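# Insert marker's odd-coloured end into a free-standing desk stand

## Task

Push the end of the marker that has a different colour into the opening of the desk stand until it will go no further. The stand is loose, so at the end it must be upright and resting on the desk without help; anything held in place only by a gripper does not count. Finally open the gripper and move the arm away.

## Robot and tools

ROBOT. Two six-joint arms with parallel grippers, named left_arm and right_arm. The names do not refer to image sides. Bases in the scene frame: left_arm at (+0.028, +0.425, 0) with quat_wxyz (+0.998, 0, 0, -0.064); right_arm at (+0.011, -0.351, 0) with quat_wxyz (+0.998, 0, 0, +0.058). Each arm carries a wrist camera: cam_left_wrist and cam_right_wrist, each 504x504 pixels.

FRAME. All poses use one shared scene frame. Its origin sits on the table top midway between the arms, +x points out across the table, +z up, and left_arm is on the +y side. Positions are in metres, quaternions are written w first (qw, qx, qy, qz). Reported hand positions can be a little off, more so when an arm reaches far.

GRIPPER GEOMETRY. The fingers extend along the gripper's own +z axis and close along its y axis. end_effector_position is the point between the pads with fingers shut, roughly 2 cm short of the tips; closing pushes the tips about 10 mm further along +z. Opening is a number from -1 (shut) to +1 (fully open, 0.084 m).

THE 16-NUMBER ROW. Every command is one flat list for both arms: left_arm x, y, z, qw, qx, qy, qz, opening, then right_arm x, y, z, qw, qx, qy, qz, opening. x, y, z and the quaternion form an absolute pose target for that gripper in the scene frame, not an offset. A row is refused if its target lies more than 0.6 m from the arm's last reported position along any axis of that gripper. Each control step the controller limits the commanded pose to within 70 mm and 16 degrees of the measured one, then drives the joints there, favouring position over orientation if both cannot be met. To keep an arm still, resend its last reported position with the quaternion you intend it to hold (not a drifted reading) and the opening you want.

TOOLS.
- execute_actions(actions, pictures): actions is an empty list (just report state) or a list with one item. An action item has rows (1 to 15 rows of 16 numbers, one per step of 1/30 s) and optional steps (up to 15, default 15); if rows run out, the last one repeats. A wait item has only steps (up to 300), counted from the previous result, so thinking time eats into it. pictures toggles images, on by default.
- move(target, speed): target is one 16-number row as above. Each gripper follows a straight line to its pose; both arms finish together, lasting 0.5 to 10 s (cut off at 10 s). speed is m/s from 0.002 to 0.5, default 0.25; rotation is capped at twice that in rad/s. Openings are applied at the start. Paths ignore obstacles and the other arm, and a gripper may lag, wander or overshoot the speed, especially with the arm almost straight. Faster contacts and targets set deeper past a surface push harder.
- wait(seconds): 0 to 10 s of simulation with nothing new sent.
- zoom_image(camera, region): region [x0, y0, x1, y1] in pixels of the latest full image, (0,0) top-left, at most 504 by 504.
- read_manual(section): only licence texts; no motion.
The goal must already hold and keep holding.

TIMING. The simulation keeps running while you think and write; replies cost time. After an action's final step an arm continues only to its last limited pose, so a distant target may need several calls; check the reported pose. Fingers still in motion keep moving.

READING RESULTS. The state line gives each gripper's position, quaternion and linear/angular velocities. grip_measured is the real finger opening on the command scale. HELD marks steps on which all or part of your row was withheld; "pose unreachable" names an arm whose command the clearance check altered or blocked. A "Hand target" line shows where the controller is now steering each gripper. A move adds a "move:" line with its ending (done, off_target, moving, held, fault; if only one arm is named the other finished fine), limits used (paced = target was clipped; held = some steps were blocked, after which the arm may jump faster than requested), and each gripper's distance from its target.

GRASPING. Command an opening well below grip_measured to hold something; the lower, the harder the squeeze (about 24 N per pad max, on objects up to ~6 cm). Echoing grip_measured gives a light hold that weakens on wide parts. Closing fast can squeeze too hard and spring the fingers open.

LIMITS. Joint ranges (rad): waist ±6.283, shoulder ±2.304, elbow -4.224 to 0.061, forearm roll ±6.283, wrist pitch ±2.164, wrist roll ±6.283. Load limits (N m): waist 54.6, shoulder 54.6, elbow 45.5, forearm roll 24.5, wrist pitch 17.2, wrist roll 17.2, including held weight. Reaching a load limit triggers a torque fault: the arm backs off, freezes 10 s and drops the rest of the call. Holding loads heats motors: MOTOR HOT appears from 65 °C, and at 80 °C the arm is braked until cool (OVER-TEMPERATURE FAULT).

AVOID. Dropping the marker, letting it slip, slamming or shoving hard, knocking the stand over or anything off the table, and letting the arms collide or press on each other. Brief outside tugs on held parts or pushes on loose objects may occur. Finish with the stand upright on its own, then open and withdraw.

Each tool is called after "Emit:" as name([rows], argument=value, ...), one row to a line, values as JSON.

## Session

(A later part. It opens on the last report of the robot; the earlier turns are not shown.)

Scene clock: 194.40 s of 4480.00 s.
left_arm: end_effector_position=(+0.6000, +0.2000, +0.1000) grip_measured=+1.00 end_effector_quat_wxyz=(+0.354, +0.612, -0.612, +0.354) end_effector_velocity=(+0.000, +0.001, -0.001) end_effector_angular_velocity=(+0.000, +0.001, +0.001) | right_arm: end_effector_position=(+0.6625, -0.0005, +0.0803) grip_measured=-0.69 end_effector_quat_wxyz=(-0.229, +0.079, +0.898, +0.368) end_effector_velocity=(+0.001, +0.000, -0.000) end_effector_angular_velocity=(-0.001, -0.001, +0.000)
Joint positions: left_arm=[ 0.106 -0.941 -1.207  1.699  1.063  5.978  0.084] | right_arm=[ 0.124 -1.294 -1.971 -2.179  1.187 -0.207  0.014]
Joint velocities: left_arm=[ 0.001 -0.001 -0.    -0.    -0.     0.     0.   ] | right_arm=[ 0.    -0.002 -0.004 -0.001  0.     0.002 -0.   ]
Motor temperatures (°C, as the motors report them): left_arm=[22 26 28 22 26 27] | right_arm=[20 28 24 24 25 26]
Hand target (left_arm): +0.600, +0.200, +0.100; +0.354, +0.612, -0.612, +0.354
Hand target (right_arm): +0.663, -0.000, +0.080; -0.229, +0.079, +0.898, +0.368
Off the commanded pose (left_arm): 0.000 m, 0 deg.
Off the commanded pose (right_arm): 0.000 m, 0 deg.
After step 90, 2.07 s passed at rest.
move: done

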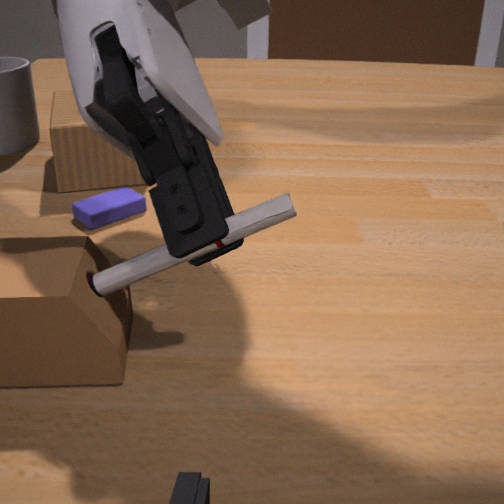

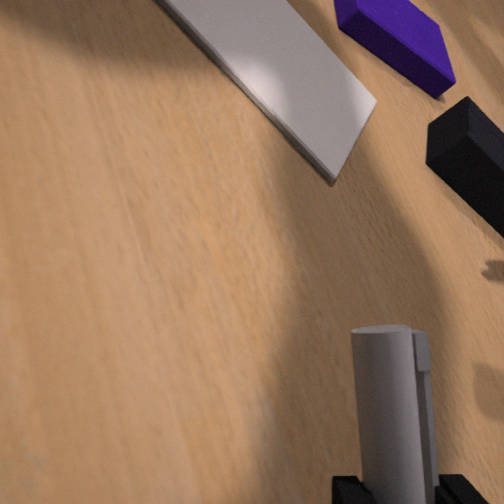

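Emit:
move(target=[0.6,0.2,0.1,0.354,0.612,-0.612,0.354,1,0.6625,-0.0005,0.0803,-0.229,0.079,0.898,0.368,0.2])

Emit:
move(target=[0.6,0.2,0.1,0.354,0.612,-0.612,0.354,1,0.68,-0.035,0.125,-0.229,0.079,0.898,0.368,0.2], speed=0.05)

Emit:
zoom_image(camera="cam_left_wrist", region=[40,170,340,400])

Scene clock: 203.13 s of 4480.00 s.
left_arm: end_effector_position=(+0.6000, +0.2000, +0.1000) grip_measured=+1.00 end_effector_quat_wxyz=(+0.354, +0.612, -0.612, +0.354) end_effector_velocity=(+0.000, -0.000, +0.001) end_effector_angular_velocity=(-0.000, -0.001, -0.000) | right_arm: end_effector_position=(+0.6625, -0.0005, +0.0803) grip_measured=+0.19 end_effector_quat_wxyz=(-0.229, +0.079, +0.898, +0.368) end_effector_velocity=(-0.000, +0.000, +0.000) end_effector_angular_velocity=(+0.001, +0.000, +0.001)
Joint positions: left_arm=[ 0.106 -0.941 -1.207  1.699  1.063  5.978  0.084] | right_arm=[ 0.124 -1.293 -1.971 -2.179  1.186 -0.208  0.052]
Joint velocities: left_arm=[-0.     0.001 -0.    -0.     0.     0.    -0.   ] | right_arm=[ 0.001 -0.    -0.     0.     0.001 -0.    -0.   ]
Motor temperatures (°C, as the motors report them): left_arm=[22 26 28 22 26 27] | right_arm=[20 28 24 24 25 26]
Hand target (left_arm): +0.600, +0.200, +0.100; +0.354, +0.612, -0.612, +0.354
Hand target (right_arm): +0.662, -0.001, +0.080; -0.229, +0.079, +0.898, +0.368
Off the commanded pose (left_arm): 0.000 m, 0 deg.
Off the commanded pose (right_arm): 0.000 m, 0 deg.
After step 90, 5.03 s passed at rest.
move: done

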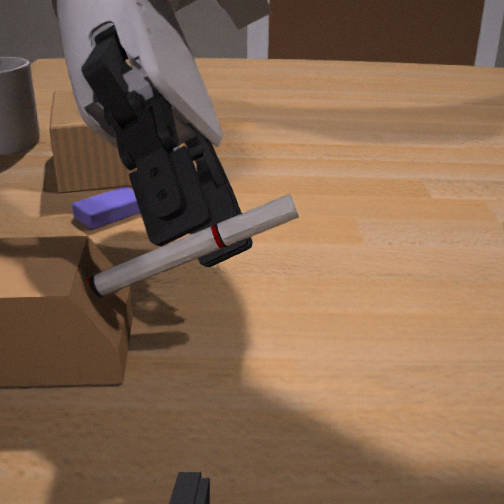

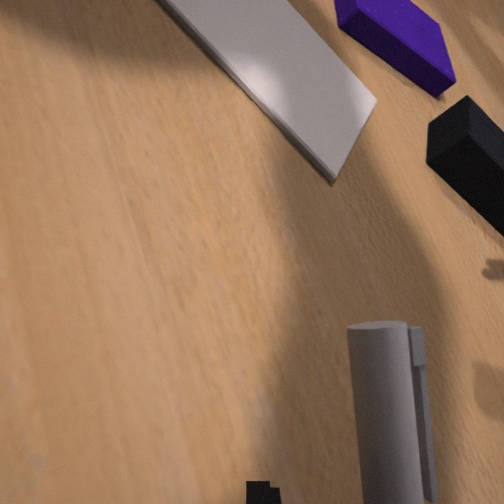

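Scene clock: 204.70 s of 4480.00 s.
left_arm: end_effector_position=(+0.6000, +0.2000, +0.1000) grip_measured=+1.00 end_effector_quat_wxyz=(+0.354, +0.612, -0.612, +0.354) end_effector_velocity=(-0.000, -0.001, +0.001) end_effector_angular_velocity=(+0.000, -0.001, -0.002) | right_arm: end_effector_position=(+0.6800, -0.0349, +0.1248) grip_measured=+0.19 end_effector_quat_wxyz=(-0.229, +0.079, +0.898, +0.368) end_effector_velocity=(+0.002, -0.001, +0.002) end_effector_angular_velocity=(+0.001, -0.003, -0.001)
Joint positions: left_arm=[ 0.106 -0.941 -1.207  1.699  1.063  5.978  0.084] | right_arm=[ 0.075 -1.245 -1.991 -2.23   1.252 -0.169  0.052]
Joint velocities: left_arm=[-0.002  0.002  0.001  0.    -0.     0.    -0.   ] | right_arm=[-0.002  0.001 -0.004 -0.001  0.002  0.001 -0.   ]
Motor temperatures (°C, as the motors report them): left_arm=[22 26 28 22 26 27] | right_arm=[20 28 24 24 25 26]
Hand target (left_arm): +0.600, +0.200, +0.100; +0.354, +0.612, -0.612, +0.354
Hand target (right_arm): +0.680, -0.035, +0.125; -0.229, +0.079, +0.898, +0.368
Off the commanded pose (left_arm): 0.000 m, 0 deg.
Off the commanded pose (right_arm): 0.000 m, 0 deg.
move: done

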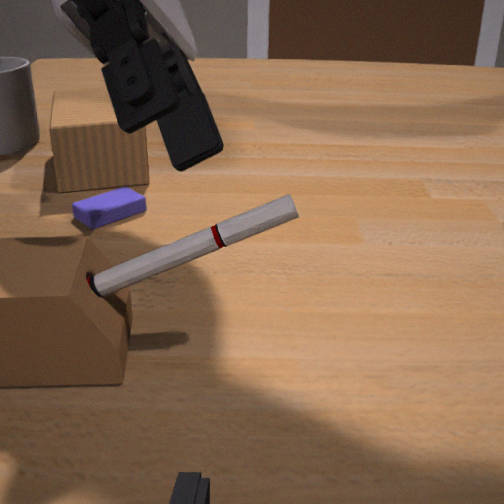

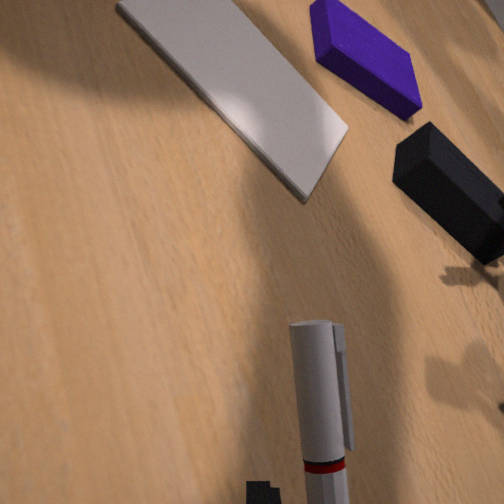

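Region (40, 170, 340, 400) of cam_left_wrist's 504x504 image, scaled by 1.680, with more detail than that image has; it fills the top 386 rows of this view, and the rest is white.

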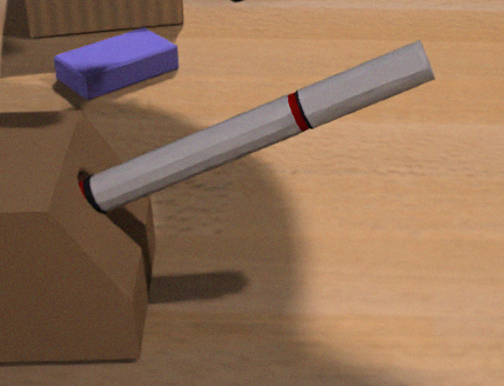

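Emit:
move(target=[0.6,0.2,0.1,0.354,0.612,-0.612,0.354,1,0.59,-0.04,0.165,-0.229,0.079,0.898,0.368,-1], speed=0.1)

Emit:
move(target=[0.6,0.2,0.1,0.354,0.612,-0.612,0.354,1,0.583,-0.003,0.122,-0.229,0.079,0.898,0.368,-1], speed=0.05)

Emit:
move(target=[0.6,0.2,0.1,0.354,0.612,-0.612,0.354,1,0.604,-0.002,0.111,-0.229,0.079,0.898,0.368,-1], speed=0.005)

Scene clock: 214.13 s of 4480.00 s.
left_arm: end_effector_position=(+0.6000, +0.2000, +0.1000) grip_measured=+1.00 end_effector_quat_wxyz=(+0.354, +0.612, -0.612, +0.354) end_effector_velocity=(-0.001, +0.000, -0.001) end_effector_angular_velocity=(+0.000, +0.001, +0.000) | right_arm: end_effector_position=(+0.5901, -0.0401, +0.1649) grip_measured=-1.00 end_effector_quat_wxyz=(-0.229, +0.079, +0.898, +0.368) end_effector_velocity=(-0.002, -0.000, +0.000) end_effector_angular_velocity=(-0.001, -0.000, -0.000)
Joint positions: left_arm=[ 0.106 -0.941 -1.207  1.699  1.063  5.978  0.084] | right_arm=[ 0.092 -0.956 -1.544 -2.169  1.151 -0.299  0.   ]
Joint velocities: left_arm=[ 0.    -0.001  0.001  0.    -0.    -0.     0.   ] | right_arm=[-0.     0.005  0.008  0.001 -0.002 -0.002  0.   ]
Motor temperatures (°C, as the motors report them): left_arm=[22 26 28 22 26 27] | right_arm=[20 28 24 24 25 26]
Hand target (left_arm): +0.600, +0.200, +0.100; +0.354, +0.612, -0.612, +0.354
Hand target (right_arm): +0.590, -0.040, +0.165; -0.229, +0.079, +0.898, +0.368
Off the commanded pose (left_arm): 0.000 m, 0 deg.
Off the commanded pose (right_arm): 0.000 m, 0 deg.
After step 90, 5.00 s passed at rest.
move: done

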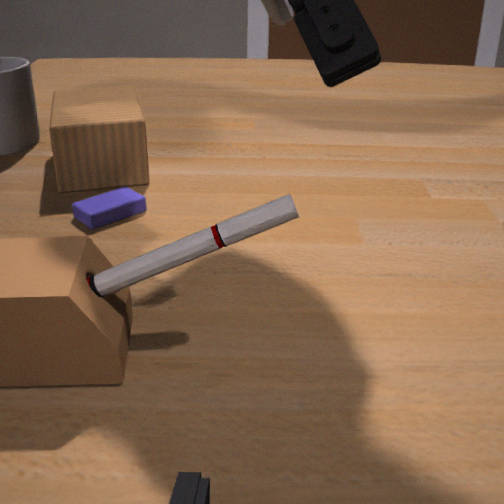

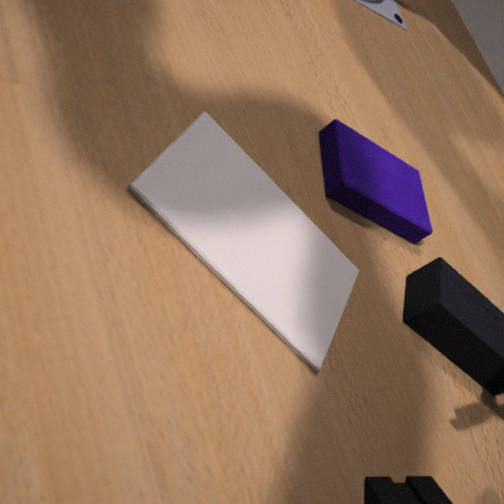

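Scene clock: 215.63 s of 4480.00 s.
left_arm: end_effector_position=(+0.6000, +0.2000, +0.1000) grip_measured=+1.00 end_effector_quat_wxyz=(+0.354, +0.612, -0.612, +0.354) end_effector_velocity=(+0.000, -0.001, -0.000) end_effector_angular_velocity=(-0.000, -0.001, -0.001) | right_arm: end_effector_position=(+0.5830, -0.0031, +0.1222) grip_measured=-1.00 end_effector_quat_wxyz=(-0.229, +0.079, +0.898, +0.368) end_effector_velocity=(-0.000, +0.002, -0.001) end_effector_angular_velocity=(+0.001, -0.000, +0.000)
Joint positions: left_arm=[ 0.106 -0.941 -1.207  1.699  1.063  5.978  0.084] | right_arm=[ 0.148 -1.031 -1.568 -2.109  1.098 -0.33   0.   ]
Joint velocities: left_arm=[-0.001 -0.001 -0.001  0.     0.     0.    -0.   ] | right_arm=[ 0.003 -0.002 -0.001  0.003 -0.001 -0.001  0.   ]
Motor temperatures (°C, as the motors report them): left_arm=[22 26 28 22 26 27] | right_arm=[20 28 24 24 25 26]
Hand target (left_arm): +0.600, +0.200, +0.100; +0.354, +0.612, -0.612, +0.354
Hand target (right_arm): +0.583, -0.003, +0.122; -0.229, +0.079, +0.898, +0.368
Off the commanded pose (left_arm): 0.000 m, 0 deg.
Off the commanded pose (right_arm): 0.000 m, 0 deg.
move: done

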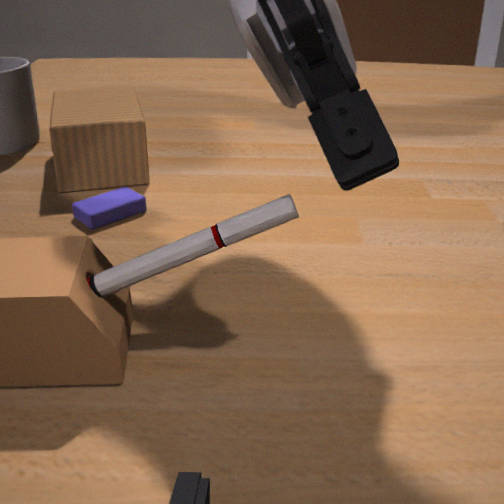

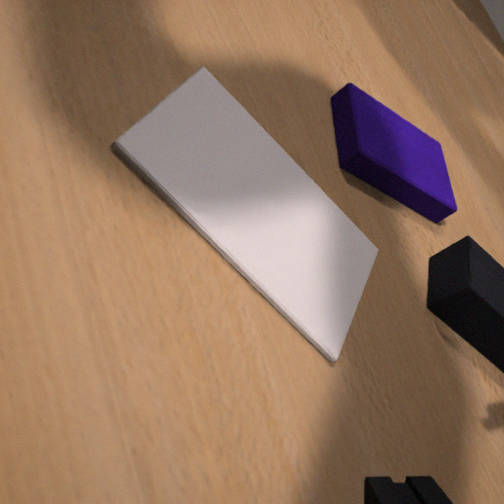

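Scene clock: 220.60 s of 4480.00 s.
left_arm: end_effector_position=(+0.6000, +0.2000, +0.1000) grip_measured=+1.00 end_effector_quat_wxyz=(+0.354, +0.612, -0.612, +0.354) end_effector_velocity=(+0.000, -0.000, +0.001) end_effector_angular_velocity=(-0.000, -0.001, -0.001) | right_arm: end_effector_position=(+0.6039, -0.0020, +0.1110) grip_measured=-1.00 end_effector_quat_wxyz=(-0.229, +0.079, +0.898, +0.368) end_effector_velocity=(+0.001, +0.000, +0.000) end_effector_angular_velocity=(+0.001, -0.000, +0.001)
Joint positions: left_arm=[ 0.106 -0.941 -1.207  1.699  1.063  5.978  0.084] | right_arm=[ 0.141 -1.095 -1.662 -2.126  1.117 -0.303  0.   ]
Joint velocities: left_arm=[-0.001  0.001  0.    -0.     0.     0.     0.   ] | right_arm=[-0.    -0.002 -0.005 -0.001  0.002  0.001  0.   ]
Motor temperatures (°C, as the motors report them): left_arm=[22 26 28 22 26 27] | right_arm=[20 28 24 24 25 26]
Hand target (left_arm): +0.600, +0.200, +0.100; +0.354, +0.612, -0.612, +0.354
Hand target (right_arm): +0.604, -0.002, +0.111; -0.229, +0.079, +0.898, +0.368
Off the commanded pose (left_arm): 0.000 m, 0 deg.
Off the commanded pose (right_arm): 0.000 m, 0 deg.
move: done

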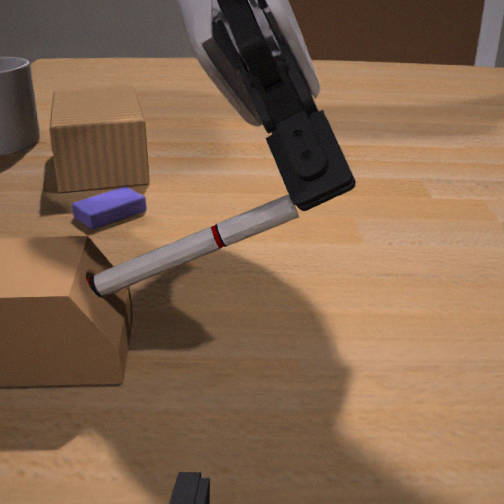

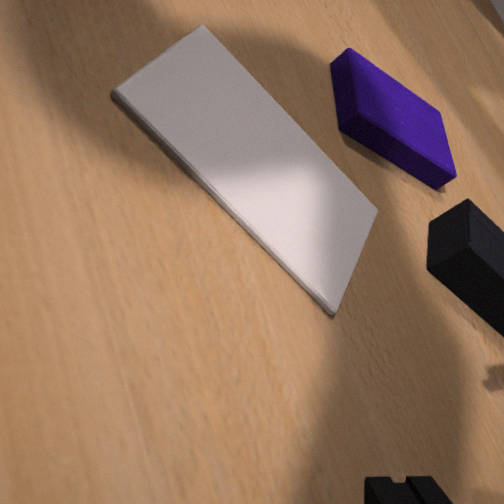

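Emit:
move(target=[0.6,0.2,0.1,0.354,0.612,-0.612,0.354,1,0.599,0.004,0.107,-0.229,0.079,0.898,0.368,-1], speed=0.01)

Emit:
move(target=[0.6,0.2,0.1,0.354,0.612,-0.612,0.354,1,0.608,0.004,0.1022,-0.229,0.079,0.898,0.368,-1], speed=0.004)

Scene clock: 229.20 s of 4480.00 s.
left_arm: end_effector_position=(+0.6000, +0.2000, +0.1000) grip_measured=+1.00 end_effector_quat_wxyz=(+0.354, +0.612, -0.612, +0.354) end_effector_velocity=(-0.001, -0.001, -0.000) end_effector_angular_velocity=(+0.000, +0.001, -0.002) | right_arm: end_effector_position=(+0.5991, +0.0039, +0.1071) grip_measured=-1.00 end_effector_quat_wxyz=(-0.229, +0.079, +0.898, +0.368) end_effector_velocity=(-0.001, +0.001, -0.000) end_effector_angular_velocity=(-0.001, -0.002, +0.002)
Joint positions: left_arm=[ 0.106 -0.941 -1.207  1.699  1.063  5.978  0.084] | right_arm=[ 0.151 -1.095 -1.65  -2.114  1.106 -0.311  0.   ]
Joint velocities: left_arm=[-0.002 -0.001  0.     0.    -0.     0.    -0.   ] | right_arm=[ 0.002  0.     0.001  0.    -0.002 -0.002  0.   ]
Motor temperatures (°C, as the motors report them): left_arm=[22 26 28 22 26 27] | right_arm=[20 28 24 24 25 26]
Hand target (left_arm): +0.600, +0.200, +0.100; +0.354, +0.612, -0.612, +0.354
Hand target (right_arm): +0.599, +0.004, +0.107; -0.229, +0.079, +0.898, +0.368
Off the commanded pose (left_arm): 0.000 m, 0 deg.
Off the commanded pose (right_arm): 0.000 m, 0 deg.
After step 90, 4.50 s passed at rest.
move: done

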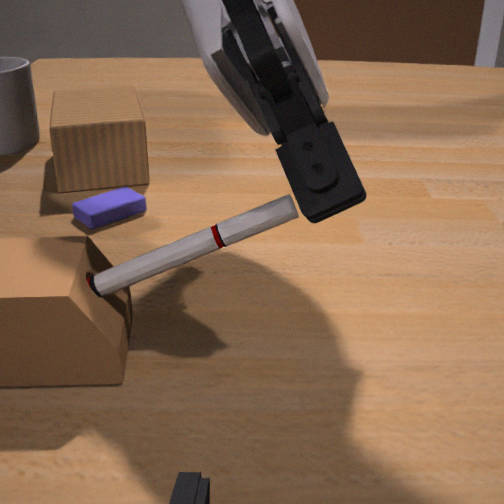

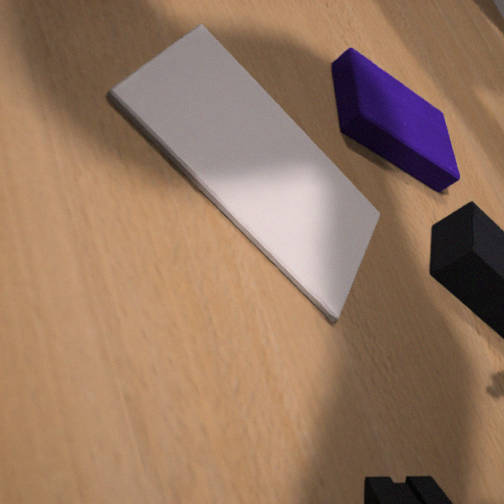

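Scene clock: 231.97 s of 4480.00 s.
left_arm: end_effector_position=(+0.6000, +0.2000, +0.1000) grip_measured=+1.00 end_effector_quat_wxyz=(+0.354, +0.612, -0.612, +0.354) end_effector_velocity=(+0.000, +0.001, -0.000) end_effector_angular_velocity=(+0.000, +0.001, +0.001) | right_arm: end_effector_position=(+0.6079, +0.0040, +0.1023) grip_measured=-1.00 end_effector_quat_wxyz=(-0.229, +0.079, +0.898, +0.368) end_effector_velocity=(+0.000, +0.000, -0.000) end_effector_angular_velocity=(+0.000, +0.001, -0.000)
Joint positions: left_arm=[ 0.106 -0.941 -1.207  1.699  1.063  5.978  0.084] | right_arm=[ 0.148 -1.122 -1.691 -2.122  1.115 -0.299  0.   ]
Joint velocities: left_arm=[ 0.001 -0.001 -0.     0.    -0.    -0.     0.   ] | right_arm=[ 0.    -0.002 -0.002  0.     0.001  0.001  0.   ]
Motor temperatures (°C, as the motors report them): left_arm=[22 26 28 22 26 27] | right_arm=[20 28 24 24 25 26]
Hand target (left_arm): +0.600, +0.200, +0.100; +0.354, +0.612, -0.612, +0.354
Hand target (right_arm): +0.608, +0.004, +0.102; -0.229, +0.079, +0.898, +0.368
Off the commanded pose (left_arm): 0.000 m, 0 deg.
Off the commanded pose (right_arm): 0.000 m, 0 deg.
move: done

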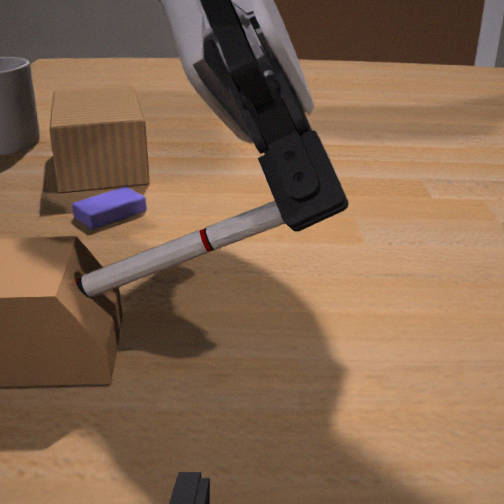

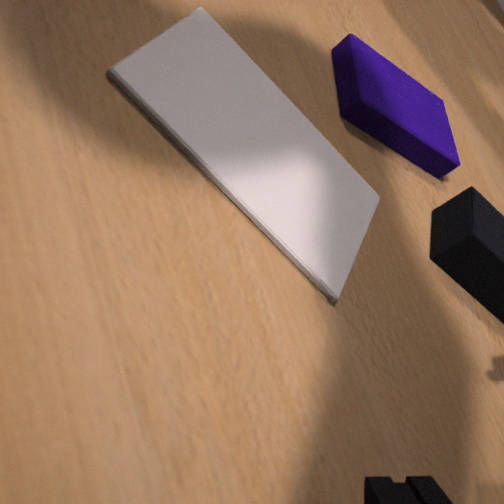

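Stand slides with the marker: bottomed. Retreat.

Emit:
move(target=[0.55,0.3,0.2,0.354,0.612,-0.612,0.354,1,0.54,-0.05,0.2,-0.229,0.079,0.898,0.368,-1], speed=0.15)

Emit:
finished_scene(scene=2)

Scene clock: 238.67 s of 4480.00 s.
left_arm: end_effector_position=(+0.5504, +0.3001, +0.1998) grip_measured=+1.00 end_effector_quat_wxyz=(+0.354, +0.612, -0.612, +0.354) end_effector_velocity=(-0.000, +0.002, +0.001) end_effector_angular_velocity=(-0.000, -0.000, +0.001) | right_arm: end_effector_position=(+0.5400, -0.0500, +0.1998) grip_measured=-1.00 end_effector_quat_wxyz=(-0.229, +0.079, +0.898, +0.368) end_effector_velocity=(-0.000, -0.001, +0.002) end_effector_angular_velocity=(+0.000, -0.001, +0.000)
Joint positions: left_arm=[ 0.294 -0.669 -1.021  1.915  1.138  5.899  0.084] | right_arm=[ 0.093 -0.794 -1.344 -2.154  1.129 -0.334  0.   ]
Joint velocities: left_arm=[ 0.003  0.003  0.001  0.003  0.001 -0.001 -0.   ] | right_arm=[-0.001  0.005  0.003 -0.001  0.001  0.     0.   ]
Motor temperatures (°C, as the motors report them): left_arm=[22 26 28 22 26 27] | right_arm=[20 28 24 24 25 26]
Hand target (left_arm): +0.550, +0.300, +0.200; +0.354, +0.612, -0.612, +0.354
Hand target (right_arm): +0.540, -0.050, +0.200; -0.229, +0.079, +0.898, +0.368
Off the commanded pose (left_arm): 0.000 m, 0 deg.
Off the commanded pose (right_arm): 0.000 m, 0 deg.
After step 90, 2.20 s passed at rest.
move: done

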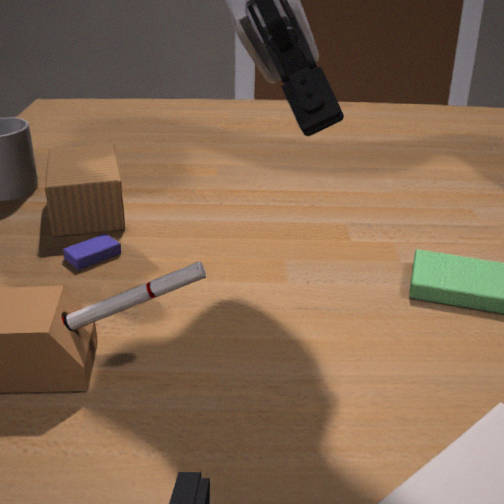

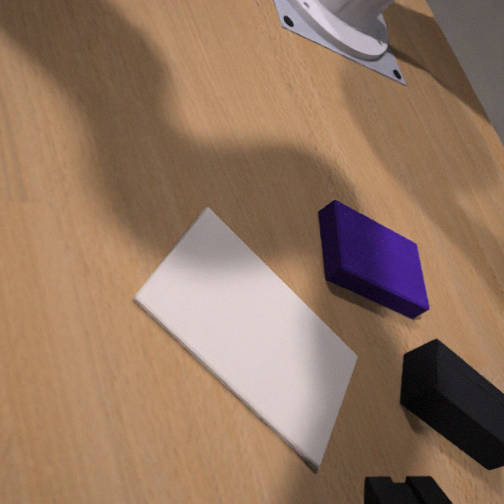

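The scene is finished: the task was done.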